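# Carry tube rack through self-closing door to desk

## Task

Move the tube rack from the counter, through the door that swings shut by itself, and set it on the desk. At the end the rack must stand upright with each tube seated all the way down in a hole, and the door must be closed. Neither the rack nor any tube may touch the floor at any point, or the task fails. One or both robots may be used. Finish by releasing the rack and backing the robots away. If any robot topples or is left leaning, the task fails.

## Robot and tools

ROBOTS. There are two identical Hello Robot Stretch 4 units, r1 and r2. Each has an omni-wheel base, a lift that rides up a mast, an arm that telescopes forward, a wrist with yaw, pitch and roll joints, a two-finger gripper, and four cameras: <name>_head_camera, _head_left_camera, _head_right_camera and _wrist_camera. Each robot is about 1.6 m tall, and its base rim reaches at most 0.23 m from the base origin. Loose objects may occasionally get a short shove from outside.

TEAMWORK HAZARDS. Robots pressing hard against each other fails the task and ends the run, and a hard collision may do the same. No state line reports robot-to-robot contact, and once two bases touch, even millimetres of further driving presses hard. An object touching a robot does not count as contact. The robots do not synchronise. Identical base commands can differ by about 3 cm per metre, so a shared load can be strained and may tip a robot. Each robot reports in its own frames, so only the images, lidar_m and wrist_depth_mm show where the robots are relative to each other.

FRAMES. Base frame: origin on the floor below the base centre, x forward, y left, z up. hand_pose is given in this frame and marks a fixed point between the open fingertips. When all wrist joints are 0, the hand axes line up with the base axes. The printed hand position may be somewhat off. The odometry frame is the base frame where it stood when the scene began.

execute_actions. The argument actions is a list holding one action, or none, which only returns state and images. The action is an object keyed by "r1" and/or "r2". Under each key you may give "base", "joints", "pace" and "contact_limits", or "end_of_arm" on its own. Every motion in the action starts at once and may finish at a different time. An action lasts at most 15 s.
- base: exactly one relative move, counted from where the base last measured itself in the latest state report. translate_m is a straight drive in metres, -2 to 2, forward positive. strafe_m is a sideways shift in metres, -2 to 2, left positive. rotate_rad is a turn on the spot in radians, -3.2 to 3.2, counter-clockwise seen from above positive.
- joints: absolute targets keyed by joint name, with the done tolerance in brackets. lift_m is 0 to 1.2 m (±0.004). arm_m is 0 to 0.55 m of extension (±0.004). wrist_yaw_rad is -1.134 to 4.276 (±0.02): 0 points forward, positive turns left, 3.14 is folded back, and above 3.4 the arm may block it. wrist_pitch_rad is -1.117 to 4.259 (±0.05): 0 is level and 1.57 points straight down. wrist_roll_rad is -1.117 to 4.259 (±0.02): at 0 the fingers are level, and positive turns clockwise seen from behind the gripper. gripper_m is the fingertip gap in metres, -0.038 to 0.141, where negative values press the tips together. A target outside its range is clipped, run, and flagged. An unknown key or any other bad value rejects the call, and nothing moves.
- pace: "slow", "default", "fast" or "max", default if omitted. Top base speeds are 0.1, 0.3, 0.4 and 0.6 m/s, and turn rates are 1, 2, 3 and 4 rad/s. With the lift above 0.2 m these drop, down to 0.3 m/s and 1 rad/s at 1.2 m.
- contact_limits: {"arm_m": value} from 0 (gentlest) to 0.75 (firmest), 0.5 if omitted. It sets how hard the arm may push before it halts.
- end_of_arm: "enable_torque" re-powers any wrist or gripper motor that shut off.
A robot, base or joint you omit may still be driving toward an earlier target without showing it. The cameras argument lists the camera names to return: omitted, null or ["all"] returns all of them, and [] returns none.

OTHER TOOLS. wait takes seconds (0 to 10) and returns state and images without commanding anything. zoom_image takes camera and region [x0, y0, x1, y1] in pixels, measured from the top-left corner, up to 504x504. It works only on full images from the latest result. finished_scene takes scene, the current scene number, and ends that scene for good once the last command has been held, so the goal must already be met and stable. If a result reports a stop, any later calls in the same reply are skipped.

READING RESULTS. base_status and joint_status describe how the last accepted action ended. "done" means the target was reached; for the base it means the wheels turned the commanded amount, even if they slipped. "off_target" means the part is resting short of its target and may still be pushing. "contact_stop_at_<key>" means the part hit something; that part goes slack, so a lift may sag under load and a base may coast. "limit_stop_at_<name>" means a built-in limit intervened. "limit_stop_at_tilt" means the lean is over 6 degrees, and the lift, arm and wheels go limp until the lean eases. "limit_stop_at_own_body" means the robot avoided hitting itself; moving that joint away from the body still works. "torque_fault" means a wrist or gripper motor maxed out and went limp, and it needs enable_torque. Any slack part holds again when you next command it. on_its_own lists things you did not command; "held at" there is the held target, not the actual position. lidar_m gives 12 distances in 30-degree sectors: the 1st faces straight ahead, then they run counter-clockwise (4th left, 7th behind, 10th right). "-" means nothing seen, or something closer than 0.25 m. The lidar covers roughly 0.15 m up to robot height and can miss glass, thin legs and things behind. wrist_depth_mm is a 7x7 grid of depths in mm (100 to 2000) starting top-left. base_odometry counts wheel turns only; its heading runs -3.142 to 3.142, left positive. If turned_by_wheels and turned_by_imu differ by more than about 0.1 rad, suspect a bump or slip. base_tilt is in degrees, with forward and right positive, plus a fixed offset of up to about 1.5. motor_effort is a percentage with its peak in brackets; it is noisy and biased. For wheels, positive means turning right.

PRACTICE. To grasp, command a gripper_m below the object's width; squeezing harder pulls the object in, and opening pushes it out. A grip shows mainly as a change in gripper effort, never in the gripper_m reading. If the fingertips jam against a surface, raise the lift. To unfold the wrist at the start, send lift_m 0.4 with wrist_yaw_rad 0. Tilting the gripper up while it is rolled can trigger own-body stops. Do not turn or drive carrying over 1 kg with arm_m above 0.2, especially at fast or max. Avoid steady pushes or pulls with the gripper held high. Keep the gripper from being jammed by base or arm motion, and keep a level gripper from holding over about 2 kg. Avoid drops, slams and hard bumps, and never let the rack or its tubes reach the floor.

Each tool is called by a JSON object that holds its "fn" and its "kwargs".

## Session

{"fn": "execute_actions", "kwargs": {"actions": []}}

Scene clock: 0.00 s.
r1.base_odometry: x=+0.000 y=+0.000 heading=+0.000 (m, m, rad; r1's odometry frame)
r1.turned_by_wheels: +0.000 (rad since the last result)
r1.turned_by_imu: +0.000 (rad since the last result)
r1.base_tilt: forward=-0.2 right=+0.0 (deg)
r1.lidar_m: 0.74 0.85 1.41 1.66 1.89 2.33 1.33 1.12 0.89 0.87 0.99 0.76
r1.base_status: not commanded
r1.joint_positions: lift_m=+0.281 arm_m=+0.000 wrist_yaw_rad=+3.137 wrist_pitch_rad=+0.010 wrist_roll_rad=+0.018 gripper_m=+0.057
r1.joint_status: not commanded
r1.motor_effort: lift_m=+20 arm_m=-1 wrist_yaw_rad=-3 wrist_pitch_rad=-6 wrist_roll_rad=+2 gripper_m=-3 wheel_0=+0 wheel_1=+0 wheel_2=+0 (%)
r1.hand_pose: x=-0.1174 y=+0.0889 z=+0.4566 quat_wxyz=(+0.003, -0.005, +0.009, +1.000) (m; r1's base frame)
r1.wrist_depth_mm: - 145 145 - - - - / - 110 144 - - - - / - 116 145 - - - - / 147 145 208 1708 - - - / 223 1464 - - - - - / 222 1430 200 1464 198 1756 1756 / 225 1025 1182 - 1182 1098 1160
r2.base_odometry: x=+0.000 y=+0.000 heading=+0.000 (m, m, rad; r2's odometry frame)
r2.turned_by_wheels: +0.000 (rad since the last result)
r2.turned_by_imu: +0.000 (rad since the last result)
r2.base_tilt: forward=+0.5 right=+0.2 (deg)
r2.lidar_m: 0.81 0.68 0.64 0.69 0.98 1.28 2.41 1.99 1.91 1.09 0.81 0.76
r2.base_status: not commanded
r2.joint_positions: lift_m=+0.248 arm_m=+0.002 wrist_yaw_rad=+3.123 wrist_pitch_rad=-0.009 wrist_roll_rad=-0.017 gripper_m=+0.057
r2.joint_status: not commanded
r2.motor_effort: lift_m=+18 arm_m=-1 wrist_yaw_rad=+1 wrist_pitch_rad=-7 wrist_roll_rad=-1 gripper_m=-3 wheel_0=+0 wheel_1=+0 wheel_2=+0 (%)
r2.hand_pose: x=-0.1136 y=+0.0927 z=+0.4287 quat_wxyz=(+0.009, +0.004, -0.009, +1.000) (m; r2's base frame)
r2.wrist_depth_mm: - 138 263 - - - 1983 / - 114 138 - - - 1983 / - 115 138 - - - 1983 / 106 138 188 - - - 1921 / 211 - - - - 1537 - / 226 1808 199 1618 196 1281 1464 / 223 1160 1042 153 1078 931 1042
pictures: r1_head_camera, r1_head_left_camera, r1_head_right_camera, r1_wrist_camera, r2_head_camera, r2_head_left_camera, r2_head_right_camera, r2_wrist_camera
Images, in order (width x height): r1_head_camera 420x560, r1_head_left_camera 420x672, r1_head_right_camera 420x672, r1_wrist_camera 616x392, r2_head_camera 420x560, r2_head_left_camera 420x672, r2_head_right_camera 420x672, r2_wrist_camera 616x392.

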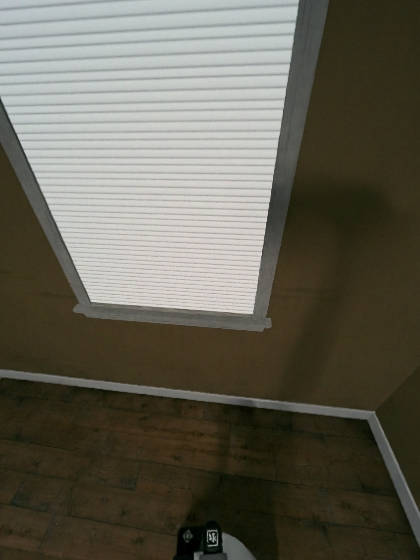

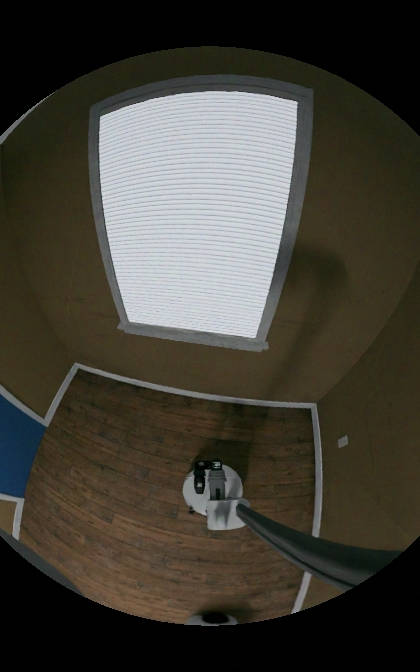

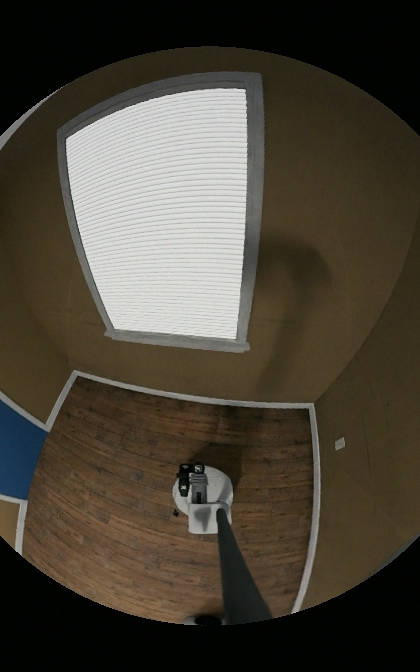

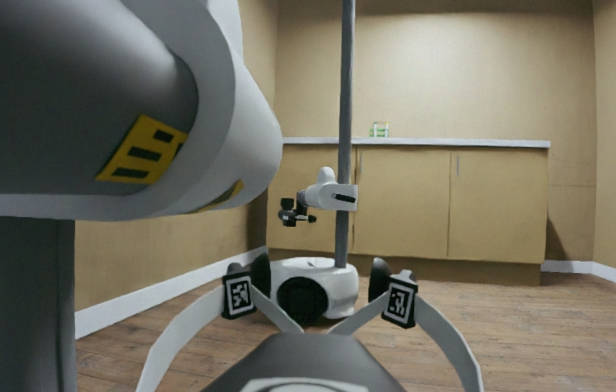

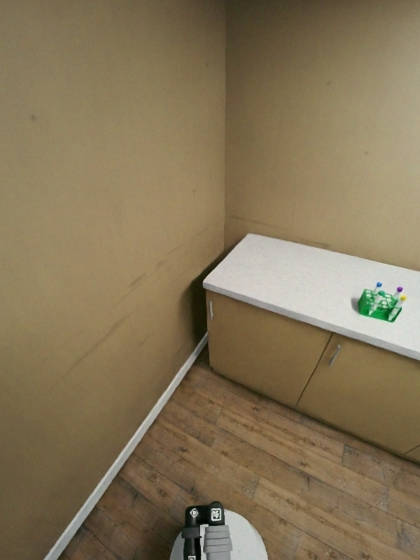

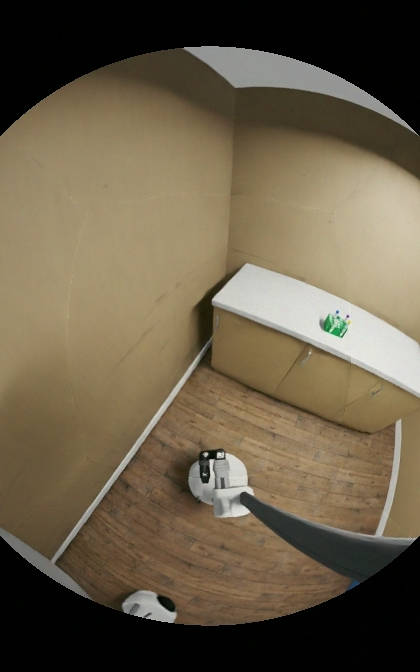

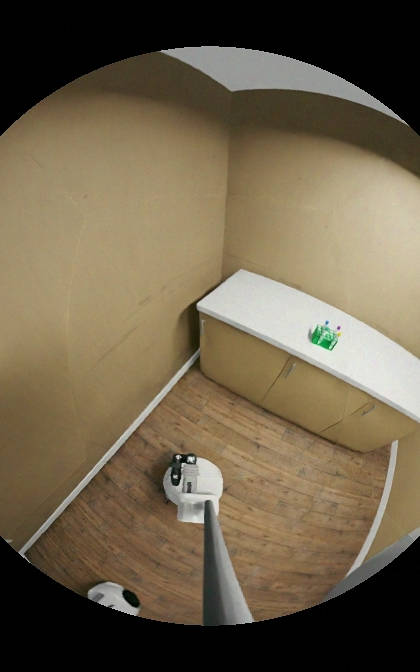

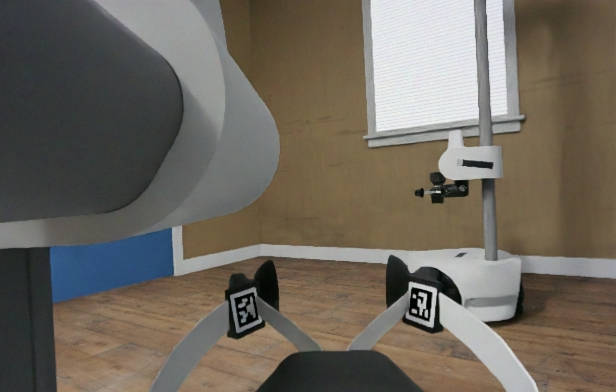

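{"fn": "execute_actions", "kwargs": {"actions": [{"r1":{"base":{"rotate_rad":1.38},"joints":{"lift_m":0.93,"wrist_yaw_rad":-0.13,"gripper_m":0.12},"pace":"fast"},"r2":{"base":{"rotate_rad":-0.55},"joints":{"lift_m":1.15,"wrist_yaw_rad":0,"gripper_m":0.141},"pace":"fast"}}], "cameras": ["r1_head_camera","r2_head_camera"]}}

{"fn": "execute_actions", "kwargs": {"actions": [{"r1":{"base":{"translate_m":0.75},"pace":"fast"},"r2":{"base":{"translate_m":0.2},"joints":{"lift_m":1.2,"arm_m":0.2,"wrist_pitch_rad":0.9},"pace":"fast"}}], "cameras": ["r1_head_camera","r1_wrist_camera","r2_wrist_camera"]}}

Scene clock: 5.80 s.
r1.base_odometry: x=+0.000 y=+0.000 heading=+1.380 (m, m, rad; r1's odometry frame)
r1.turned_by_wheels: +1.380 (rad since the last result)
r1.turned_by_imu: +1.394 (rad since the last result)
r1.base_tilt: forward=-0.2 right=-0.1 (deg)
r1.lidar_m: 1.64 1.75 2.37 1.31 1.32 0.94 0.88 0.92 0.84 0.73 0.79 1.08
r1.base_status: done
r1.joint_positions: lift_m=+0.930 arm_m=+0.000 wrist_yaw_rad=-0.130 wrist_pitch_rad=+0.010 wrist_roll_rad=+0.018 gripper_m=+0.120
r1.joint_status: all done
r1.motor_effort: lift_m=+22(24) arm_m=-1(1) wrist_yaw_rad=-2(8) wrist_pitch_rad=-6(7) wrist_roll_rad=+1(1) gripper_m=-2(1) wheel_0=-1(10) wheel_1=-1(6) wheel_2=-1(8) (%)
r1.hand_pose: x=+0.4454 y=-0.1240 z=+1.1053 quat_wxyz=(+0.998, +0.009, +0.004, -0.065) (m; r1's base frame)
r1.wrist_depth_mm: 1397 1464 1499 1576 1576 1229 891 / 1397 1430 1499 1499 1576 1229 891 / 1430 1464 1499 1537 1537 1229 878 / 1430 1499 1499 1499 1576 1205 891 / 1397 1464 1499 1576 1576 1205 891 / 1397 1464 1499 1499 1576 991 866 / 1464 1464 1499 - 1537 1078 854
r2.base_odometry: x=+0.000 y=+0.000 heading=-0.550 (m, m, rad; r2's odometry frame)
r2.turned_by_wheels: -0.550 (rad since the last result)
r2.turned_by_imu: -0.551 (rad since the last result)
r2.base_tilt: forward=+0.5 right=+0.2 (deg)
r2.lidar_m: 0.76 0.81 0.68 0.66 0.68 0.96 1.31 1.47 1.99 1.90 1.13 0.80
r2.base_status: done
r2.joint_positions: lift_m=+1.150 arm_m=+0.002 wrist_yaw_rad=+0.000 wrist_pitch_rad=-0.009 wrist_roll_rad=-0.017 gripper_m=+0.141
r2.joint_status: all done
r2.motor_effort: lift_m=+22(24) arm_m=-1(1) wrist_yaw_rad=+0(9) wrist_pitch_rad=-7(7) wrist_roll_rad=+1(2) gripper_m=-2(3) wheel_0=+1(7) wheel_1=+1(8) wheel_2=+0(11) (%)
r2.hand_pose: x=+0.4617 y=-0.0873 z=+1.3305 quat_wxyz=(+1.000, -0.009, -0.005, +0.000) (m; r2's base frame)
r2.wrist_depth_mm: 1078 1229 1229 1205 1160 1160 1160 / 1078 1229 1205 1205 1182 1160 1138 / 1078 1229 1229 1205 1182 1182 1182 / 1042 1281 1205 1229 1182 1182 1160 / 1042 1229 1229 1205 1205 1182 1160 / 1042 1255 216 1229 1182 188 1160 / 1025 1229 1098 142 1042 1008 991
pictures: r1_head_camera, r2_head_camera
Images, in order (width x height): r1_head_camera 420x560, r2_head_camera 420x560.

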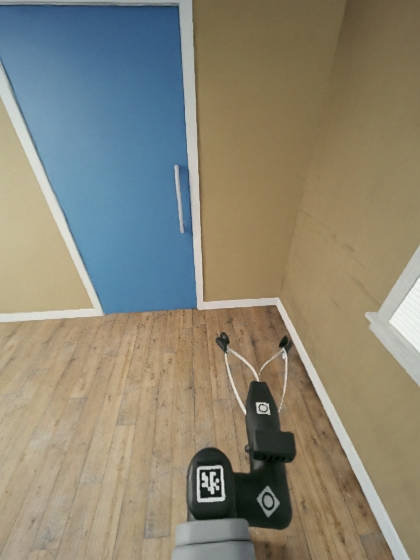

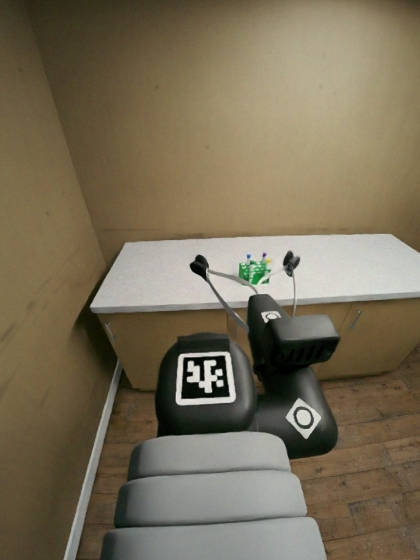

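Scene clock: 9.33 s.
r1.base_odometry: x=+0.142 y=+0.736 heading=+1.380 (m, m, rad; r1's odometry frame)
r1.turned_by_wheels: +0.000 (rad since the last result)
r1.turned_by_imu: +0.000 (rad since the last result)
r1.base_tilt: forward=-0.2 right=+0.0 (deg)
r1.lidar_m: 0.88 0.99 1.33 2.30 1.75 1.73 1.64 1.11 0.79 0.73 0.81 0.99
r1.base_status: done
r1.joint_positions: lift_m=+0.930 arm_m=+0.000 wrist_yaw_rad=-0.130 wrist_pitch_rad=+0.010 wrist_roll_rad=+0.018 gripper_m=+0.120
r1.joint_status: not commanded
r1.motor_effort: lift_m=+22(22) arm_m=-1(1) wrist_yaw_rad=+1(2) wrist_pitch_rad=-6(4) wrist_roll_rad=+2(1) gripper_m=-1(1) wheel_0=+1(4) wheel_1=+0(5) wheel_2=+0(9) (%)
r1.hand_pose: x=+0.4454 y=-0.1241 z=+1.1053 quat_wxyz=(+0.998, +0.009, +0.004, -0.065) (m; r1's base frame)
r1.wrist_depth_mm: 707 723 741 759 788 798 820 / 715 732 741 759 778 788 809 / 715 723 741 750 778 798 820 / 715 732 732 768 778 809 809 / 715 715 741 778 788 809 842 / 707 715 741 768 778 809 820 / 707 723 741 - 788 809 809
r2.base_odometry: x=+0.171 y=-0.104 heading=-0.550 (m, m, rad; r2's odometry frame)
r2.turned_by_wheels: +0.000 (rad since the last result)
r2.turned_by_imu: +0.001 (rad since the last result)
r2.base_tilt: forward=+0.5 right=+0.2 (deg)
r2.lidar_m: 0.57 0.61 0.69 0.66 0.70 0.95 2.53 1.76 1.99 1.91 0.83 0.60
r2.base_status: done
r2.joint_positions: lift_m=+1.200 arm_m=+0.199 wrist_yaw_rad=+0.000 wrist_pitch_rad=+0.901 wrist_roll_rad=-0.017 gripper_m=+0.141
r2.joint_status: all done
r2.motor_effort: lift_m=+22(24) arm_m=+4(4) wrist_yaw_rad=+0(1) wrist_pitch_rad=-3(7) wrist_roll_rad=+0(0) gripper_m=+0(1) wheel_0=+0(5) wheel_1=+1(6) wheel_2=+0(7) (%)
r2.hand_pose: x=+0.5493 y=-0.0874 z=+1.1517 quat_wxyz=(+0.900, -0.008, +0.435, +0.004) (m; r2's base frame)
r2.wrist_depth_mm: 842 820 809 788 798 809 750 / 788 741 732 715 699 683 668 / 676 654 640 621 615 591 591 / 591 580 564 554 525 452 525 / 535 521 512 504 492 480 480 / 480 459 217 459 452 189 442 / 691 615 661 142 580 621 569
pictures: r1_head_camera, r1_wrist_camera, r2_wrist_camera
Images, in order (width x height): r1_head_camera 420x560, r1_wrist_camera 616x392, r2_wrist_camera 616x392.

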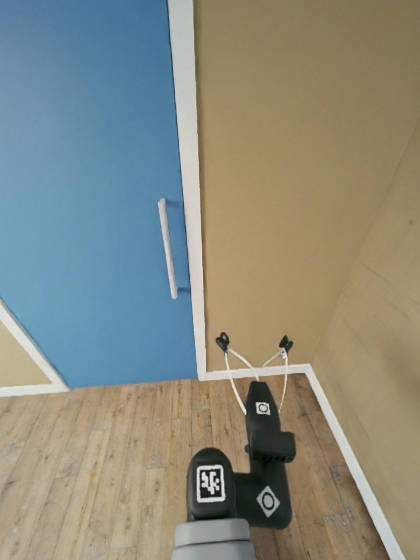

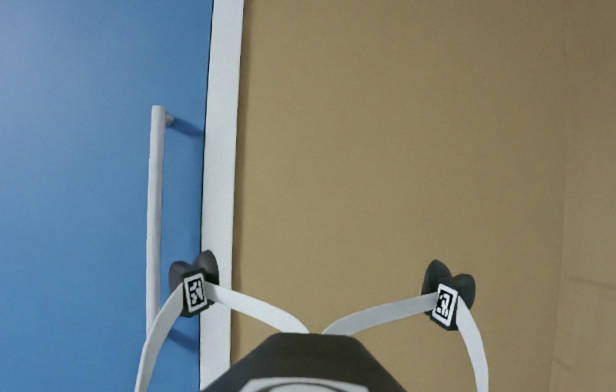

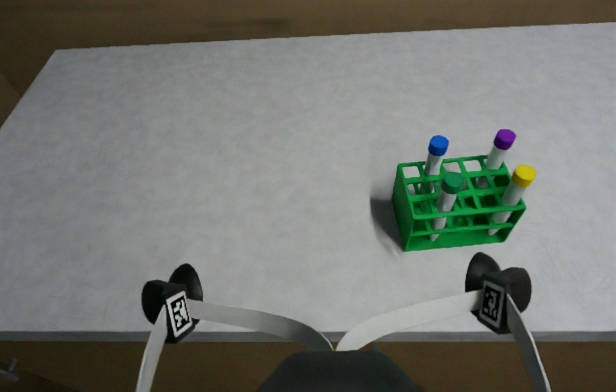

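{"fn": "execute_actions", "kwargs": {"actions": [{"r1":{"base":{"rotate_rad":0.09},"joints":{"wrist_yaw_rad":-0.52,"arm_m":0.2},"pace":"fast"},"r2":{"base":{"strafe_m":-0.17},"joints":{"arm_m":0.13,"wrist_pitch_rad":0.3,"lift_m":1.0},"pace":"fast"}}], "cameras": []}}

{"fn": "execute_actions", "kwargs": {"actions": [{"r1":{"base":{"strafe_m":0.277},"joints":{"arm_m":0.38},"pace":"fast"},"r2":{"joints":{"arm_m":0.17,"lift_m":0.87},"pace":"fast"}}], "cameras": ["r1_head_camera","r1_wrist_camera","r2_wrist_camera"]}}

Scene clock: 19.47 s.
r1.base_odometry: x=+0.142 y=+0.736 heading=+1.470 (m, m, rad; r1's odometry frame)
r1.turned_by_wheels: +0.090 (rad since the last result)
r1.turned_by_imu: +0.091 (rad since the last result)
r1.base_tilt: forward=-0.1 right=+0.0 (deg)
r1.lidar_m: 0.90 0.99 1.46 1.90 1.69 1.67 1.61 1.04 0.76 0.74 0.84 0.97
r1.base_status: done
r1.joint_positions: lift_m=+0.930 arm_m=+0.199 wrist_yaw_rad=-0.520 wrist_pitch_rad=+0.009 wrist_roll_rad=+0.018 gripper_m=+0.120
r1.joint_status: all done
r1.motor_effort: lift_m=+22(22) arm_m=+5(4) wrist_yaw_rad=-2(8) wrist_pitch_rad=-5(4) wrist_roll_rad=+0(2) gripper_m=+0(1) wheel_0=+1(3) wheel_1=+0(2) wheel_2=-1(4) (%)
r1.hand_pose: x=+0.5770 y=-0.2191 z=+1.1053 quat_wxyz=(+0.966, +0.010, +0.002, -0.257) (m; r1's base frame)
r1.wrist_depth_mm: 488 517 580 634 715 788 683 / 484 530 574 627 699 788 683 / 488 530 580 634 707 778 683 / 492 530 580 647 715 778 683 / 496 535 580 647 715 768 683 / 488 525 569 634 699 741 676 / 492 525 569 - 723 778 668
r2.base_odometry: x=+0.082 y=-0.249 heading=-0.550 (m, m, rad; r2's odometry frame)
r2.turned_by_wheels: +0.000 (rad since the last result)
r2.turned_by_imu: +0.002 (rad since the last result)
r2.base_tilt: forward=+0.5 right=+0.2 (deg)
r2.lidar_m: 0.57 0.62 0.83 0.82 0.86 1.21 2.50 1.70 1.83 1.75 0.85 0.59
r2.base_status: done
r2.joint_positions: lift_m=+1.000 arm_m=+0.131 wrist_yaw_rad=+0.000 wrist_pitch_rad=+0.303 wrist_roll_rad=-0.017 gripper_m=+0.141
r2.joint_status: all done
r2.motor_effort: lift_m=+14(20) arm_m=-4(0) wrist_yaw_rad=+1(1) wrist_pitch_rad=-8(11) wrist_roll_rad=+0(0) gripper_m=-1(0) wheel_0=+1(8) wheel_1=+0(8) wheel_2=+0(2) (%)
r2.hand_pose: x=+0.5770 y=-0.0874 z=+1.0926 quat_wxyz=(+0.989, -0.008, +0.151, +0.001) (m; r2's base frame)
r2.wrist_depth_mm: 809 820 798 788 788 788 778 / 866 842 831 831 820 820 820 / 891 891 891 866 866 854 854 / 946 917 904 891 891 891 820 / 715 691 661 640 597 615 597 / 539 484 216 394 384 189 469 / 433 413 415 142 399 392 379
pictures: none
No camera images: the call's "cameras" was empty. Leave "cameras" out to get every camera's image.

Scene clock: 21.50 s.
r1.base_odometry: x=-0.133 y=+0.764 heading=+1.470 (m, m, rad; r1's odometry frame)
r1.turned_by_wheels: +0.000 (rad since the last result)
r1.turned_by_imu: +0.000 (rad since the last result)
r1.base_tilt: forward=-0.2 right=-0.1 (deg)
r1.lidar_m: 0.93 1.04 1.49 2.02 1.42 1.69 1.60 1.42 1.05 1.03 1.10 0.99
r1.base_status: done
r1.joint_positions: lift_m=+0.930 arm_m=+0.379 wrist_yaw_rad=-0.520 wrist_pitch_rad=+0.009 wrist_roll_rad=+0.018 gripper_m=+0.120
r1.joint_status: all done
r1.motor_effort: lift_m=+22(22) arm_m=+5(5) wrist_yaw_rad=-3(1) wrist_pitch_rad=-7(4) wrist_roll_rad=+1(1) gripper_m=-1(1) wheel_0=+0(9) wheel_1=-1(8) wheel_2=-1(1) (%)
r1.hand_pose: x=+0.7570 y=-0.2191 z=+1.1053 quat_wxyz=(+0.966, +0.010, +0.002, -0.257) (m; r1's base frame)
r1.wrist_depth_mm: 353 379 413 459 512 585 661 / 351 382 410 455 512 580 654 / 355 382 407 459 517 580 661 / 353 384 410 459 517 580 668 / 355 384 407 455 517 591 676 / 357 379 359 452 504 597 668 / 357 382 418 - 535 585 676
r2.base_odometry: x=+0.082 y=-0.249 heading=-0.550 (m, m, rad; r2's odometry frame)
r2.turned_by_wheels: +0.000 (rad since the last result)
r2.turned_by_imu: +0.000 (rad since the last result)
r2.base_tilt: forward=+0.5 right=+0.2 (deg)
r2.lidar_m: 0.56 0.59 0.84 0.82 0.85 1.21 2.51 1.44 1.84 1.73 0.81 0.60
r2.base_status: not commanded
r2.joint_positions: lift_m=+0.870 arm_m=+0.169 wrist_yaw_rad=+0.000 wrist_pitch_rad=+0.302 wrist_roll_rad=-0.017 gripper_m=+0.141
r2.joint_status: all done
r2.motor_effort: lift_m=+14(12) arm_m=+4(1) wrist_yaw_rad=+1(1) wrist_pitch_rad=-8(8) wrist_roll_rad=-2(1) gripper_m=-1(1) wheel_0=+1(1) wheel_1=+0(0) wheel_2=+0(0) (%)
r2.hand_pose: x=+0.6156 y=-0.0874 z=+0.9626 quat_wxyz=(+0.989, -0.008, +0.151, +0.001) (m; r2's base frame)
r2.wrist_depth_mm: 778 768 768 759 750 741 741 / 809 809 809 788 798 778 768 / 866 842 831 768 661 809 732 / 597 559 496 345 427 473 462 / 397 387 366 338 330 345 336 / 301 271 217 282 276 189 265 / 241 233 232 142 225 219 213
pictures: r1_head_camera, r1_wrist_camera, r2_wrist_camera
Images, in order (width x height): r1_head_camera 420x560, r1_wrist_camera 616x392, r2_wrist_camera 616x392.

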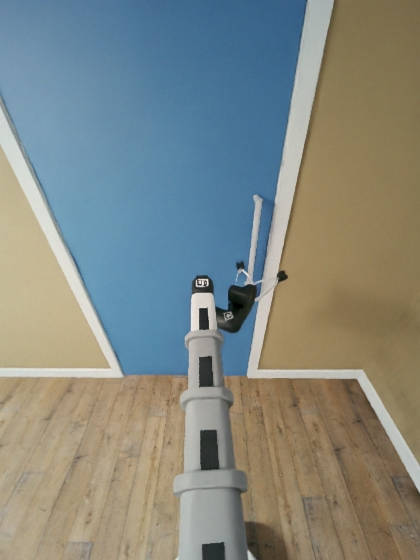

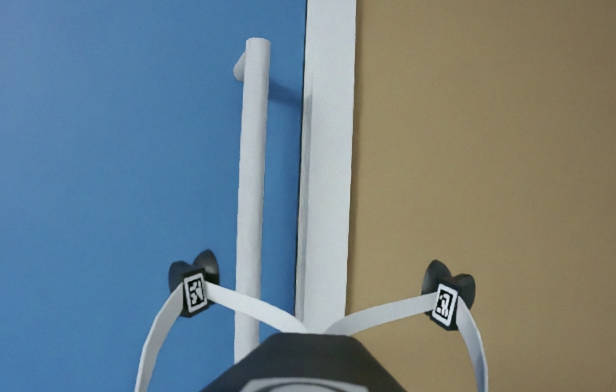

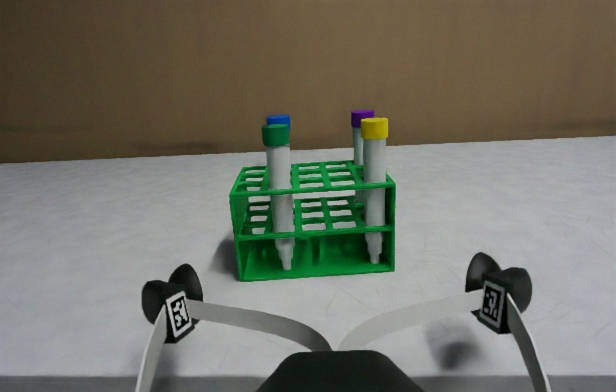

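{"fn": "execute_actions", "kwargs": {"actions": [{"r1":{"joints":{"arm_m":0.53}},"r2":{"base":{"strafe_m":0.018},"joints":{"arm_m":0.24,"lift_m":0.861}}}], "cameras": ["r1_wrist_camera","r2_wrist_camera"]}}

Scene clock: 26.40 s.
r1.base_odometry: x=-0.133 y=+0.764 heading=+1.470 (m, m, rad; r1's odometry frame)
r1.turned_by_wheels: +0.000 (rad since the last result)
r1.turned_by_imu: +0.000 (rad since the last result)
r1.base_tilt: forward=-0.2 right=-0.1 (deg)
r1.lidar_m: 0.91 1.03 1.48 2.03 1.44 1.66 1.59 1.42 1.05 1.02 1.12 1.00
r1.base_status: not commanded
r1.joint_positions: lift_m=+0.930 arm_m=+0.529 wrist_yaw_rad=-0.520 wrist_pitch_rad=+0.009 wrist_roll_rad=+0.018 gripper_m=+0.120
r1.joint_status: all done
r1.motor_effort: lift_m=+22(22) arm_m=+5(4) wrist_yaw_rad=-2(1) wrist_pitch_rad=-5(7) wrist_roll_rad=+1(2) gripper_m=-2(0) wheel_0=-1(1) wheel_1=-1(1) wheel_2=+0(1) (%)
r1.hand_pose: x=+0.9070 y=-0.2192 z=+1.1053 quat_wxyz=(+0.966, +0.010, +0.002, -0.257) (m; r1's base frame)
r1.wrist_depth_mm: 229 246 271 277 324 377 418 / 228 248 272 286 322 379 427 / 229 248 273 236 322 379 430 / 230 250 274 287 324 382 424 / 231 250 273 290 325 384 433 / 230 247 267 228 324 387 439 / 233 247 272 - 329 382 436
r2.base_odometry: x=+0.091 y=-0.234 heading=-0.550 (m, m, rad; r2's odometry frame)
r2.turned_by_wheels: +0.000 (rad since the last result)
r2.turned_by_imu: +0.001 (rad since the last result)
r2.base_tilt: forward=+0.5 right=+0.2 (deg)
r2.lidar_m: 0.57 0.59 0.84 0.82 0.87 1.21 2.50 1.43 1.83 1.77 0.82 0.60
r2.base_status: done
r2.joint_positions: lift_m=+0.861 arm_m=+0.239 wrist_yaw_rad=+0.000 wrist_pitch_rad=+0.302 wrist_roll_rad=-0.017 gripper_m=+0.141
r2.joint_status: all done
r2.motor_effort: lift_m=+13(13) arm_m=+4(7) wrist_yaw_rad=+1(1) wrist_pitch_rad=-7(7) wrist_roll_rad=-1(1) gripper_m=+0(1) wheel_0=+1(7) wheel_1=-1(6) wheel_2=+0(3) (%)
r2.hand_pose: x=+0.6855 y=-0.0874 z=+0.9537 quat_wxyz=(+0.989, -0.008, +0.151, +0.001) (m; r2's base frame)
r2.wrist_depth_mm: 715 707 707 691 699 691 683 / 750 741 732 723 723 715 707 / 788 778 759 750 277 732 723 / 554 525 504 249 244 452 439 / 375 364 332 259 249 324 317 / 285 254 217 258 251 188 250 / 229 216 220 142 212 207 199
pictures: r1_wrist_camera, r2_wrist_camera
Images, in order (width x height): r1_wrist_camera 616x392, r2_wrist_camera 616x392.

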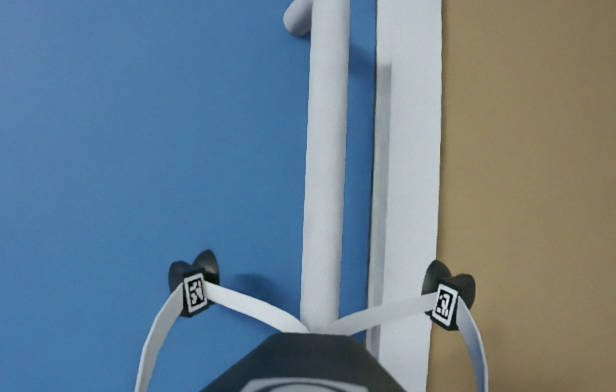

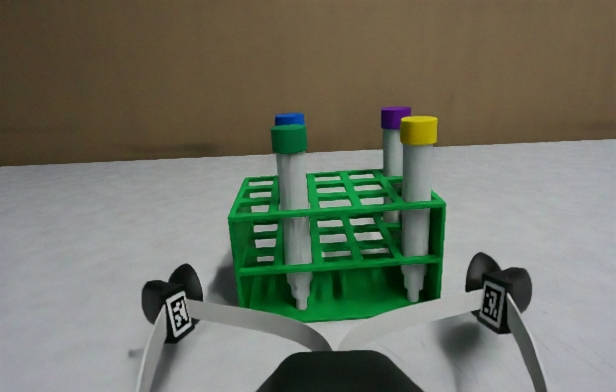

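{"fn": "execute_actions", "kwargs": {"actions": [{"r1":{"base":{"strafe_m":-0.007},"joints":{"arm_m":0.545}},"r2":{"joints":{"arm_m":0.32},"pace":"slow"}}], "cameras": ["r2_wrist_camera"]}}

{"fn": "execute_actions", "kwargs": {"actions": [{"r1":{"joints":{"gripper_m":-0.03}},"r2":{"joints":{"gripper_m":0.07}}}], "cameras": ["r1_wrist_camera","r2_wrist_camera"]}}

{"fn": "execute_actions", "kwargs": {"actions": [{"r1":{"base":{"strafe_m":0.012},"joints":{"arm_m":0.46},"pace":"slow"}}], "cameras": ["r1_wrist_camera"]}}

Scene clock: 32.57 s.
r1.base_odometry: x=-0.126 y=+0.764 heading=+1.470 (m, m, rad; r1's odometry frame)
r1.turned_by_wheels: +0.000 (rad since the last result)
r1.turned_by_imu: +0.001 (rad since the last result)
r1.base_tilt: forward=-0.3 right=+0.0 (deg)
r1.lidar_m: 0.92 1.04 1.49 2.02 1.45 1.66 1.62 1.42 1.04 1.02 1.12 0.96
r1.base_status: done
r1.joint_positions: lift_m=+0.930 arm_m=+0.544 wrist_yaw_rad=-0.520 wrist_pitch_rad=+0.009 wrist_roll_rad=+0.018 gripper_m=+0.120
r1.joint_status: all done
r1.motor_effort: lift_m=+22(22) arm_m=+5(6) wrist_yaw_rad=-1(1) wrist_pitch_rad=-4(8) wrist_roll_rad=+1(1) gripper_m=-1(0) wheel_0=+0(6) wheel_1=+1(3) wheel_2=+0(0) (%)
r1.hand_pose: x=+0.9219 y=-0.2192 z=+1.1053 quat_wxyz=(+0.966, +0.010, +0.002, -0.257) (m; r1's base frame)
r1.wrist_depth_mm: 216 233 257 266 304 357 397 / 215 234 256 271 304 355 402 / 216 236 257 217 306 357 404 / 217 235 259 216 307 357 407 / 219 236 258 273 307 359 407 / 218 233 253 211 303 364 407 / 220 233 256 - 310 357 410
r2.base_odometry: x=+0.091 y=-0.234 heading=-0.550 (m, m, rad; r2's odometry frame)
r2.turned_by_wheels: +0.000 (rad since the last result)
r2.turned_by_imu: +0.001 (rad since the last result)
r2.base_tilt: forward=+0.5 right=+0.2 (deg)
r2.lidar_m: 0.57 0.61 0.84 0.78 0.85 1.18 2.50 1.43 1.86 1.77 0.81 0.61
r2.base_status: not commanded
r2.joint_positions: lift_m=+0.861 arm_m=+0.319 wrist_yaw_rad=+0.000 wrist_pitch_rad=+0.302 wrist_roll_rad=-0.017 gripper_m=+0.141
r2.joint_status: all done
r2.motor_effort: lift_m=+13(13) arm_m=+5(5) wrist_yaw_rad=+1(2) wrist_pitch_rad=-7(7) wrist_roll_rad=+0(1) gripper_m=+2(1) wheel_0=+1(1) wheel_1=-1(1) wheel_2=+0(0) (%)
r2.hand_pose: x=+0.7655 y=-0.0874 z=+0.9537 quat_wxyz=(+0.989, -0.008, +0.151, +0.001) (m; r2's base frame)
r2.wrist_depth_mm: 634 634 627 627 615 609 609 / 668 661 661 647 640 640 627 / 699 691 691 668 621 661 654 / 554 530 508 228 232 415 436 / 375 362 231 201 225 198 315 / 285 255 200 199 195 187 249 / 228 216 215 141 208 205 199
pictures: r2_wrist_camera
Images, in order (width x height): r2_wrist_camera 616x392.

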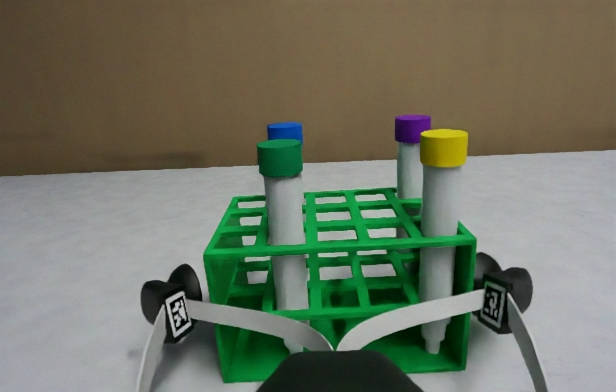

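Scene clock: 34.83 s.
r1.base_odometry: x=-0.126 y=+0.764 heading=+1.469 (m, m, rad; r1's odometry frame)
r1.turned_by_wheels: -0.001 (rad since the last result)
r1.turned_by_imu: -0.001 (rad since the last result)
r1.base_tilt: forward=-0.2 right=+0.0 (deg)
r1.lidar_m: 0.88 1.05 1.49 2.03 1.46 1.66 1.61 1.43 1.06 1.01 1.11 0.99
r1.base_status: not commanded
r1.joint_positions: lift_m=+0.930 arm_m=+0.544 wrist_yaw_rad=-0.524 wrist_pitch_rad=+0.009 wrist_roll_rad=+0.018 gripper_m=-0.029
r1.joint_status: all done
r1.motor_effort: lift_m=+22(22) arm_m=+3(5) wrist_yaw_rad=+10(9) wrist_pitch_rad=-6(4) wrist_roll_rad=+1(1) gripper_m=-18(17) wheel_0=-4(4) wheel_1=-1(2) wheel_2=-3(3) (%)
r1.hand_pose: x=+0.9214 y=-0.2200 z=+1.1053 quat_wxyz=(+0.966, +0.010, +0.002, -0.259) (m; r1's base frame)
r1.wrist_depth_mm: 206 222 244 256 298 359 404 / 206 223 245 258 306 362 404 / 208 224 245 258 304 362 410 / 208 225 245 202 303 362 413 / 208 225 246 201 304 366 418 / 208 222 186 198 183 364 410 / 209 221 244 - 310 351 418
r2.base_odometry: x=+0.091 y=-0.234 heading=-0.550 (m, m, rad; r2's odometry frame)
r2.turned_by_wheels: +0.000 (rad since the last result)
r2.turned_by_imu: +0.000 (rad since the last result)
r2.base_tilt: forward=+0.5 right=+0.2 (deg)
r2.lidar_m: 0.55 0.58 0.85 0.80 0.84 1.20 2.50 1.45 1.82 1.76 0.82 0.61
r2.base_status: not commanded
r2.joint_positions: lift_m=+0.861 arm_m=+0.319 wrist_yaw_rad=+0.000 wrist_pitch_rad=+0.303 wrist_roll_rad=-0.017 gripper_m=+0.071
r2.joint_status: all done
r2.motor_effort: lift_m=+13(13) arm_m=+4(5) wrist_yaw_rad=+1(1) wrist_pitch_rad=-9(9) wrist_roll_rad=+1(0) gripper_m=-25(26) wheel_0=+1(1) wheel_1=-1(1) wheel_2=+0(0) (%)
r2.hand_pose: x=+0.7655 y=-0.0874 z=+0.9535 quat_wxyz=(+0.989, -0.008, +0.151, +0.001) (m; r2's base frame)
r2.wrist_depth_mm: 640 634 627 627 621 615 603 / 668 661 661 654 647 634 634 / 699 691 676 668 615 654 647 / 549 525 469 226 218 410 433 / 375 362 194 183 213 289 314 / 281 265 190 187 191 175 247 / 226 207 194 189 191 198 198
pictures: r1_wrist_camera, r2_wrist_camera
Images, in order (width x height): r1_wrist_camera 616x392, r2_wrist_camera 616x392.

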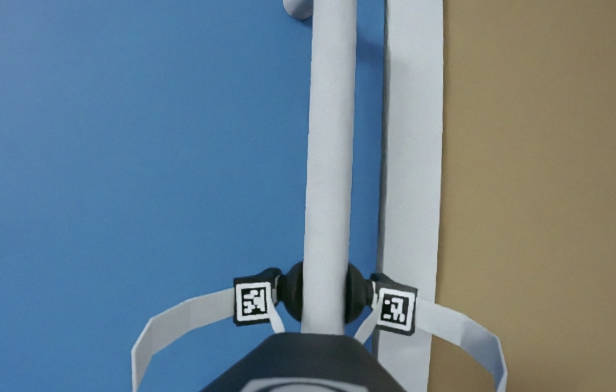

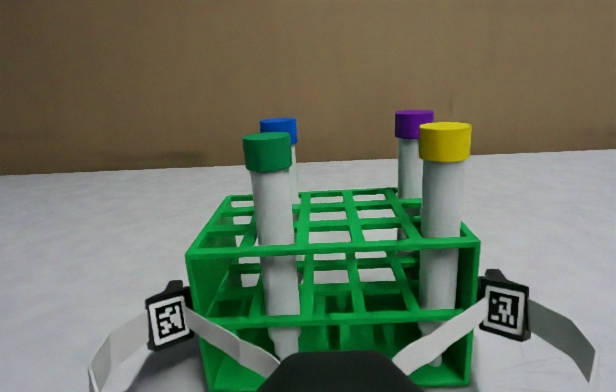

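Scene clock: 36.97 s.
r1.base_odometry: x=-0.138 y=+0.765 heading=+1.469 (m, m, rad; r1's odometry frame)
r1.turned_by_wheels: +0.000 (rad since the last result)
r1.turned_by_imu: +0.000 (rad since the last result)
r1.base_tilt: forward=-0.2 right=+0.0 (deg)
r1.lidar_m: 0.82 0.99 1.50 2.02 1.43 1.67 1.61 1.44 1.07 1.02 1.10 0.87
r1.base_status: done
r1.joint_positions: lift_m=+0.930 arm_m=+0.461 wrist_yaw_rad=-0.520 wrist_pitch_rad=+0.010 wrist_roll_rad=+0.018 gripper_m=-0.030
r1.joint_status: all done
r1.motor_effort: lift_m=+22(22) arm_m=-6(8) wrist_yaw_rad=-3(23) wrist_pitch_rad=-9(8) wrist_roll_rad=+0(2) gripper_m=-17(21) wheel_0=-2(14) wheel_1=-1(5) wheel_2=-1(9) (%)
r1.hand_pose: x=+0.8389 y=-0.2191 z=+1.1053 quat_wxyz=(+0.966, +0.010, +0.002, -0.257) (m; r1's base frame)
r1.wrist_depth_mm: 220 235 249 259 399 469 535 / 220 235 251 205 399 469 535 / 221 234 251 201 397 473 535 / 222 236 252 200 418 473 535 / 223 235 251 202 418 477 539 / 222 234 185 198 183 480 549 / 224 231 251 - 430 459 554
r2.base_odometry: x=+0.091 y=-0.234 heading=-0.550 (m, m, rad; r2's odometry frame)
r2.turned_by_wheels: +0.000 (rad since the last result)
r2.turned_by_imu: +0.000 (rad since the last result)
r2.base_tilt: forward=+0.5 right=+0.2 (deg)
r2.lidar_m: 0.56 0.60 0.85 0.81 0.86 1.19 2.50 1.44 1.80 1.75 0.81 0.60
r2.base_status: not commanded
r2.joint_positions: lift_m=+0.861 arm_m=+0.319 wrist_yaw_rad=+0.000 wrist_pitch_rad=+0.303 wrist_roll_rad=-0.017 gripper_m=+0.071
r2.joint_status: not commanded
r2.motor_effort: lift_m=+14(13) arm_m=+4(4) wrist_yaw_rad=+1(1) wrist_pitch_rad=-9(9) wrist_roll_rad=-1(1) gripper_m=-24(25) wheel_0=+1(1) wheel_1=-1(1) wheel_2=+0(0) (%)
r2.hand_pose: x=+0.7655 y=-0.0874 z=+0.9535 quat_wxyz=(+0.989, -0.008, +0.151, +0.001) (m; r2's base frame)
r2.wrist_depth_mm: 634 634 634 627 615 615 615 / 676 661 661 654 647 640 640 / 707 691 691 676 615 654 661 / 549 525 469 225 217 415 433 / 375 362 195 184 212 290 314 / 281 266 190 188 191 175 247 / 227 206 193 189 191 198 197
pictures: r1_wrist_camera
Images, in order (width x height): r1_wrist_camera 616x392.

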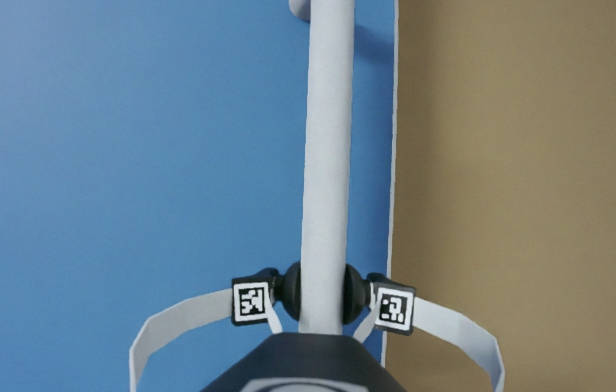

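{"fn": "execute_actions", "kwargs": {"actions": [{"r1":{"base":{"strafe_m":0.045},"joints":{"arm_m":0.30},"pace":"slow"},"r2":{"joints":{"lift_m":0.93},"pace":"slow"}}], "cameras": ["r2_wrist_camera"]}}

{"fn": "execute_actions", "kwargs": {"actions": [{"r1":{"base":{"translate_m":-0.25},"joints":{"arm_m":0.548},"pace":"slow"},"r2":{"base":{"strafe_m":0.25},"joints":{"arm_m":0.005}}}], "cameras": []}}

{"fn": "execute_actions", "kwargs": {"actions": [{"r1":{"base":{"strafe_m":0.077},"joints":{"arm_m":0.40},"pace":"slow"},"r2":{"base":{"translate_m":-0.5}}}], "cameras": ["r2_wrist_camera","r2_head_right_camera"]}}

Scene clock: 43.53 s.
r1.base_odometry: x=-0.183 y=+0.769 heading=+1.470 (m, m, rad; r1's odometry frame)
r1.turned_by_wheels: +0.001 (rad since the last result)
r1.turned_by_imu: +0.001 (rad since the last result)
r1.base_tilt: forward=-0.1 right=+0.0 (deg)
r1.lidar_m: 0.74 0.89 1.52 1.98 1.39 1.68 1.62 1.48 1.11 1.07 1.16 0.69
r1.base_status: done
r1.joint_positions: lift_m=+0.930 arm_m=+0.301 wrist_yaw_rad=-0.511 wrist_pitch_rad=+0.010 wrist_roll_rad=+0.018 gripper_m=-0.030
r1.joint_status: all done
r1.on_its_own: wrist_yaw_rad is at rest, and its effort (-26) is outside its rest range (-13 to +13)
r1.motor_effort: lift_m=+22(22) arm_m=-7(6) wrist_yaw_rad=-26(45) wrist_pitch_rad=-9(4) wrist_roll_rad=+1(2) gripper_m=-16(19) wheel_0=+4(19) wheel_1=+2(4) wheel_2=+5(13) (%)
r1.hand_pose: x=+0.6809 y=-0.2174 z=+1.1051 quat_wxyz=(+0.967, +0.010, +0.003, -0.253) (m; r1's base frame)
r1.wrist_depth_mm: 252 253 258 262 270 683 759 / 251 255 259 263 267 676 778 / 251 256 259 197 270 676 778 / 251 255 260 195 267 683 768 / 252 256 260 196 270 691 768 / 252 255 185 195 183 683 778 / 253 256 262 - 627 676 798
r2.base_odometry: x=+0.091 y=-0.234 heading=-0.550 (m, m, rad; r2's odometry frame)
r2.turned_by_wheels: +0.000 (rad since the last result)
r2.turned_by_imu: +0.001 (rad since the last result)
r2.base_tilt: forward=+0.5 right=+0.2 (deg)
r2.lidar_m: 0.57 0.60 0.85 0.80 0.83 1.18 2.50 1.39 1.85 1.75 0.82 0.58
r2.base_status: not commanded
r2.joint_positions: lift_m=+0.930 arm_m=+0.319 wrist_yaw_rad=+0.000 wrist_pitch_rad=+0.303 wrist_roll_rad=-0.017 gripper_m=+0.071
r2.joint_status: all done
r2.motor_effort: lift_m=+23(23) arm_m=+4(4) wrist_yaw_rad=+1(0) wrist_pitch_rad=-9(9) wrist_roll_rad=+0(1) gripper_m=-25(23) wheel_0=+1(1) wheel_1=-1(1) wheel_2=+0(0) (%)
r2.hand_pose: x=+0.7655 y=-0.0874 z=+1.0217 quat_wxyz=(+0.989, -0.008, +0.151, +0.001) (m; r2's base frame)
r2.wrist_depth_mm: 640 634 627 634 615 615 603 / 668 661 654 654 647 640 627 / 699 691 683 668 661 668 661 / 741 732 676 226 218 597 615 / 535 521 195 184 213 418 452 / 402 382 190 187 191 175 351 / 324 296 193 189 191 281 283
pictures: r2_wrist_camera
Images, in order (width x height): r2_wrist_camera 616x392.

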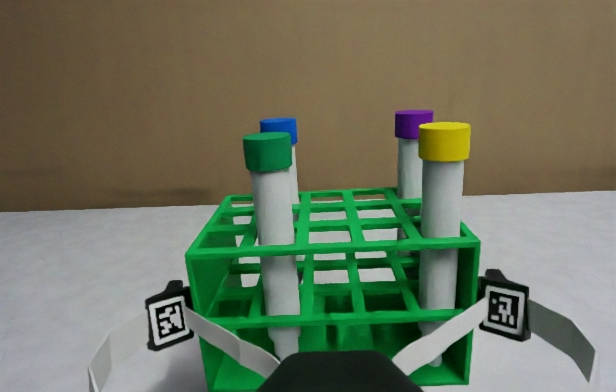

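Scene clock: 47.30 s.
r1.base_odometry: x=-0.208 y=+0.521 heading=+1.471 (m, m, rad; r1's odometry frame)
r1.turned_by_wheels: +0.001 (rad since the last result)
r1.turned_by_imu: +0.004 (rad since the last result)
r1.base_tilt: forward=-0.2 right=+0.0 (deg)
r1.lidar_m: 0.92 1.22 1.88 1.99 1.42 1.38 1.35 1.47 1.08 1.04 1.15 0.95
r1.base_status: done
r1.joint_positions: lift_m=+0.930 arm_m=+0.547 wrist_yaw_rad=-0.512 wrist_pitch_rad=+0.010 wrist_roll_rad=+0.018 gripper_m=-0.030
r1.joint_status: all done
r1.on_its_own: wrist_yaw_rad is at rest, and its effort (-25) is outside its rest range (-13 to +13)
r1.motor_effort: lift_m=+22(22) arm_m=+4(6) wrist_yaw_rad=-25(31) wrist_pitch_rad=-9(8) wrist_roll_rad=+2(2) gripper_m=-18(17) wheel_0=+4(5) wheel_1=+2(5) wheel_2=+7(10) (%)
r1.hand_pose: x=+0.9269 y=-0.2175 z=+1.1053 quat_wxyz=(+0.967, +0.010, +0.002, -0.253) (m; r1's base frame)
r1.wrist_depth_mm: 251 254 259 260 268 683 778 / 251 255 260 262 267 691 768 / 252 255 260 199 268 691 768 / 252 255 260 196 268 683 778 / 252 255 260 194 270 691 768 / 253 255 186 193 183 699 788 / 253 257 262 - 627 683 788
r2.base_odometry: x=+0.222 y=-0.021 heading=-0.550 (m, m, rad; r2's odometry frame)
r2.turned_by_wheels: +0.000 (rad since the last result)
r2.turned_by_imu: -0.001 (rad since the last result)
r2.base_tilt: forward=+0.5 right=+0.2 (deg)
r2.lidar_m: 0.40 0.59 0.61 0.54 0.57 0.84 2.34 1.39 1.92 2.02 0.80 0.40
r2.base_status: done
r2.joint_positions: lift_m=+0.930 arm_m=+0.006 wrist_yaw_rad=+0.000 wrist_pitch_rad=+0.304 wrist_roll_rad=-0.017 gripper_m=+0.071
r2.joint_status: all done
r2.motor_effort: lift_m=+21(22) arm_m=-4(8) wrist_yaw_rad=+1(0) wrist_pitch_rad=-11(11) wrist_roll_rad=+0(1) gripper_m=-26(24) wheel_0=+1(6) wheel_1=-1(8) wheel_2=+0(3) (%)
r2.hand_pose: x=+0.4520 y=-0.0874 z=+1.0217 quat_wxyz=(+0.988, -0.008, +0.151, +0.001) (m; r2's base frame)
r2.wrist_depth_mm: 904 931 917 917 917 891 878 / 946 946 960 946 946 931 931 / 917 1025 1008 976 904 946 946 / 878 759 676 223 219 603 621 / 535 525 195 182 213 418 459 / 430 415 189 188 191 175 382 / 477 462 193 189 191 433 433
pictures: none
No camera images: the call's "cameras" was empty. Leave "cameras" out to get every camera's image.

Scene clock: 50.43 s.
r1.base_odometry: x=-0.285 y=+0.529 heading=+1.472 (m, m, rad; r1's odometry frame)
r1.turned_by_wheels: +0.002 (rad since the last result)
r1.turned_by_imu: +0.002 (rad since the last result)
r1.base_tilt: forward=-0.2 right=-0.1 (deg)
r1.lidar_m: 0.75 1.18 1.92 1.90 0.93 1.01 1.34 1.47 1.16 1.12 1.24 0.78
r1.base_status: done
r1.joint_positions: lift_m=+0.930 arm_m=+0.401 wrist_yaw_rad=-0.503 wrist_pitch_rad=+0.010 wrist_roll_rad=+0.018 gripper_m=-0.030
r1.joint_status: all done
r1.on_its_own: wrist_yaw_rad is at rest, and its effort (-51) is outside its rest range (-13 to +13)
r1.motor_effort: lift_m=+22(22) arm_m=-8(8) wrist_yaw_rad=-51(53) wrist_pitch_rad=-6(7) wrist_roll_rad=+2(2) gripper_m=-16(17) wheel_0=+8(12) wheel_1=+5(5) wheel_2=+10(10) (%)
r1.hand_pose: x=+0.7830 y=-0.2156 z=+1.1053 quat_wxyz=(+0.969, +0.010, +0.002, -0.249) (m; r1's base frame)
r1.wrist_depth_mm: 290 281 267 189 250 878 976 / 291 279 268 192 251 866 991 / 291 279 268 254 250 866 991 / 291 279 268 190 251 878 960 / 290 281 268 189 251 878 1008 / 291 279 185 188 185 878 991 / 293 279 271 - 250 904 1025
r2.base_odometry: x=-0.205 y=+0.240 heading=-0.550 (m, m, rad; r2's odometry frame)
r2.turned_by_wheels: +0.000 (rad since the last result)
r2.turned_by_imu: +0.000 (rad since the last result)
r2.base_tilt: forward=+0.5 right=+0.2 (deg)
r2.lidar_m: 0.38 0.82 0.59 0.54 0.59 0.81 2.00 0.97 0.94 1.95 1.55 0.44
r2.base_status: done
r2.joint_positions: lift_m=+0.930 arm_m=+0.006 wrist_yaw_rad=+0.000 wrist_pitch_rad=+0.304 wrist_roll_rad=-0.017 gripper_m=+0.071
r2.joint_status: not commanded
r2.motor_effort: lift_m=+22(21) arm_m=-4(4) wrist_yaw_rad=+1(1) wrist_pitch_rad=-10(10) wrist_roll_rad=+1(1) gripper_m=-25(24) wheel_0=+1(5) wheel_1=+1(6) wheel_2=+0(7) (%)
r2.hand_pose: x=+0.4519 y=-0.0874 z=+1.0217 quat_wxyz=(+0.988, -0.008, +0.151, +0.001) (m; r2's base frame)
r2.wrist_depth_mm: 931 1336 1397 1397 1366 1336 1336 / 931 1366 1430 1464 1430 1397 1397 / 917 1255 1281 1025 891 946 991 / 904 976 891 227 214 878 878 / 904 1078 195 186 211 917 931 / 904 1078 191 187 191 175 946 / 904 1098 193 189 191 1025 1025
pictures: r2_head_right_camera, r2_wrist_camera
Images, in order (width x height): r2_head_right_camera 420x672, r2_wrist_camera 616x392.

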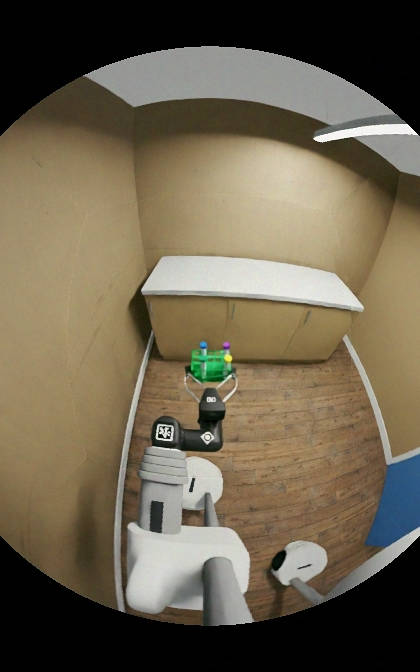

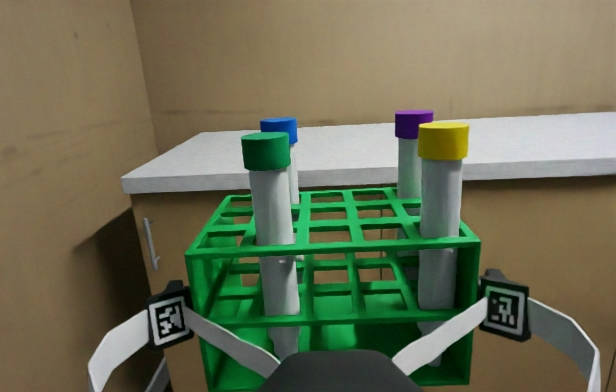

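{"fn": "execute_actions", "kwargs": {"actions": [{"r1":{"base":{"strafe_m":0.114},"joints":{"arm_m":0.30},"pace":"slow"},"r2":{"base":{"translate_m":-0.45}}}], "cameras": []}}

{"fn": "execute_actions", "kwargs": {"actions": [{"r1":{"base":{"strafe_m":0.121},"joints":{"arm_m":0.21},"pace":"slow"},"r2":{"base":{"translate_m":-0.47}}}], "cameras": ["r1_wrist_camera"]}}

Scene clock: 56.30 s.
r1.base_odometry: x=-0.398 y=+0.540 heading=+1.472 (m, m, rad; r1's odometry frame)
r1.turned_by_wheels: +0.000 (rad since the last result)
r1.turned_by_imu: +0.001 (rad since the last result)
r1.base_tilt: forward=-0.2 right=-0.1 (deg)
r1.lidar_m: 0.75 1.30 1.85 1.79 0.88 0.65 0.67 1.43 1.27 1.23 1.35 0.63
r1.base_status: done
r1.joint_positions: lift_m=+0.930 arm_m=+0.301 wrist_yaw_rad=-0.516 wrist_pitch_rad=+0.010 wrist_roll_rad=+0.018 gripper_m=-0.030
r1.joint_status: all done
r1.motor_effort: lift_m=+22(22) arm_m=-7(9) wrist_yaw_rad=-13(50) wrist_pitch_rad=-8(9) wrist_roll_rad=+3(0) gripper_m=-19(17) wheel_0=+0(7) wheel_1=+0(4) wheel_2=+2(12) (%)
r1.hand_pose: x=+0.6799 y=-0.2183 z=+1.1051 quat_wxyz=(+0.967, +0.010, +0.003, -0.255) (m; r1's base frame)
r1.wrist_depth_mm: 342 315 287 188 245 1042 1138 / 345 314 285 188 246 1060 1138 / 342 314 286 191 244 1060 1160 / 342 312 283 255 245 1060 1182 / 342 312 285 191 245 1060 1160 / 342 314 185 187 185 1060 1138 / 340 310 287 - 241 1042 1138
r2.base_odometry: x=-0.588 y=+0.476 heading=-0.550 (m, m, rad; r2's odometry frame)
r2.turned_by_wheels: +0.000 (rad since the last result)
r2.turned_by_imu: +0.000 (rad since the last result)
r2.base_tilt: forward=+0.5 right=+0.2 (deg)
r2.lidar_m: 0.40 0.83 0.58 0.53 0.59 0.81 1.54 1.56 0.61 0.63 2.09 0.42
r2.base_status: done
r2.joint_positions: lift_m=+0.930 arm_m=+0.006 wrist_yaw_rad=+0.000 wrist_pitch_rad=+0.304 wrist_roll_rad=-0.017 gripper_m=+0.071
r2.joint_status: not commanded
r2.motor_effort: lift_m=+22(21) arm_m=-4(4) wrist_yaw_rad=+1(1) wrist_pitch_rad=-10(10) wrist_roll_rad=-1(2) gripper_m=-24(23) wheel_0=+1(4) wheel_1=+0(5) wheel_2=-1(11) (%)
r2.hand_pose: x=+0.4519 y=-0.0874 z=+1.0217 quat_wxyz=(+0.988, -0.008, +0.151, +0.001) (m; r2's base frame)
r2.wrist_depth_mm: 931 1366 1756 1808 1756 1756 1756 / 946 1336 1863 1921 1808 1863 1808 / 931 1308 1366 1336 1281 1308 1281 / 917 1308 1397 226 216 1336 1336 / 904 1281 195 184 213 1397 1366 / 904 1098 190 188 192 175 1464 / 891 1205 193 190 191 1430 1430
pictures: none
No camera images: the call's "cameras" was empty. Leave "cameras" out to get every camera's image.

Scene clock: 59.37 s.
r1.base_odometry: x=-0.518 y=+0.552 heading=+1.472 (m, m, rad; r1's odometry frame)
r1.turned_by_wheels: +0.000 (rad since the last result)
r1.turned_by_imu: +0.000 (rad since the last result)
r1.base_tilt: forward=-0.2 right=-0.2 (deg)
r1.lidar_m: 0.70 1.31 1.73 1.66 1.81 0.63 0.61 0.68 1.40 1.36 1.49 0.57
r1.base_status: done
r1.joint_positions: lift_m=+0.930 arm_m=+0.211 wrist_yaw_rad=-0.515 wrist_pitch_rad=+0.011 wrist_roll_rad=+0.018 gripper_m=-0.030
r1.joint_status: all done
r1.on_its_own: wrist_yaw_rad is at rest, and its effort (-16) is outside its rest range (-13 to +13)
r1.motor_effort: lift_m=+22(22) arm_m=-7(10) wrist_yaw_rad=-16(26) wrist_pitch_rad=-11(11) wrist_roll_rad=+2(0) gripper_m=-15(18) wheel_0=-2(6) wheel_1=+0(6) wheel_2=+2(4) (%)
r1.hand_pose: x=+0.5900 y=-0.2182 z=+1.1049 quat_wxyz=(+0.967, +0.010, +0.003, -0.255) (m; r1's base frame)
r1.wrist_depth_mm: 439 366 310 185 239 241 1281 / 439 364 310 186 238 234 1308 / 433 362 310 188 239 243 1281 / 439 364 304 252 238 1182 1255 / 433 362 306 190 237 1182 1229 / 433 362 186 184 185 1182 1281 / 427 362 314 - 232 691 1281
r2.base_odometry: x=-0.989 y=+0.721 heading=-0.550 (m, m, rad; r2's odometry frame)
r2.turned_by_wheels: +0.000 (rad since the last result)
r2.turned_by_imu: +0.000 (rad since the last result)
r2.base_tilt: forward=+0.5 right=+0.2 (deg)
r2.lidar_m: 0.42 0.80 0.58 0.53 0.56 0.81 1.03 1.09 1.52 0.64 0.60 0.40
r2.base_status: done
r2.joint_positions: lift_m=+0.930 arm_m=+0.006 wrist_yaw_rad=+0.000 wrist_pitch_rad=+0.304 wrist_roll_rad=-0.017 gripper_m=+0.071
r2.joint_status: not commanded
r2.motor_effort: lift_m=+22(21) arm_m=-4(4) wrist_yaw_rad=+1(2) wrist_pitch_rad=-10(10) wrist_roll_rad=+0(0) gripper_m=-22(23) wheel_0=+0(5) wheel_1=+0(6) wheel_2=-1(10) (%)
r2.hand_pose: x=+0.4519 y=-0.0874 z=+1.0217 quat_wxyz=(+0.988, -0.008, +0.151, +0.001) (m; r2's base frame)
r2.wrist_depth_mm: 931 1336 - - - - - / 931 1366 - - - - - / 917 1336 1808 1756 1756 1756 1756 / 904 1336 1863 225 215 1808 1808 / 904 1308 195 187 213 1863 1863 / 891 1078 190 187 191 175 1756 / 891 1160 193 188 191 1397 1430
pictures: r1_wrist_camera
Images, in order (width x height): r1_wrist_camera 616x392.

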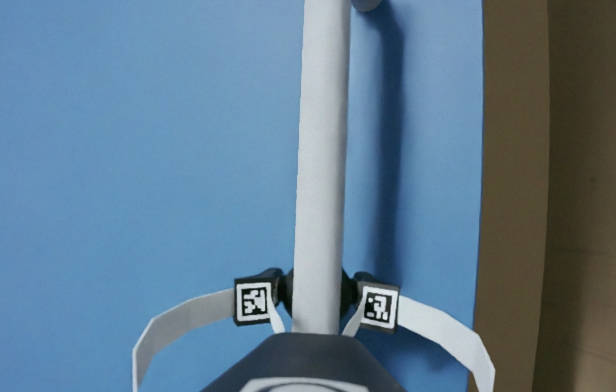

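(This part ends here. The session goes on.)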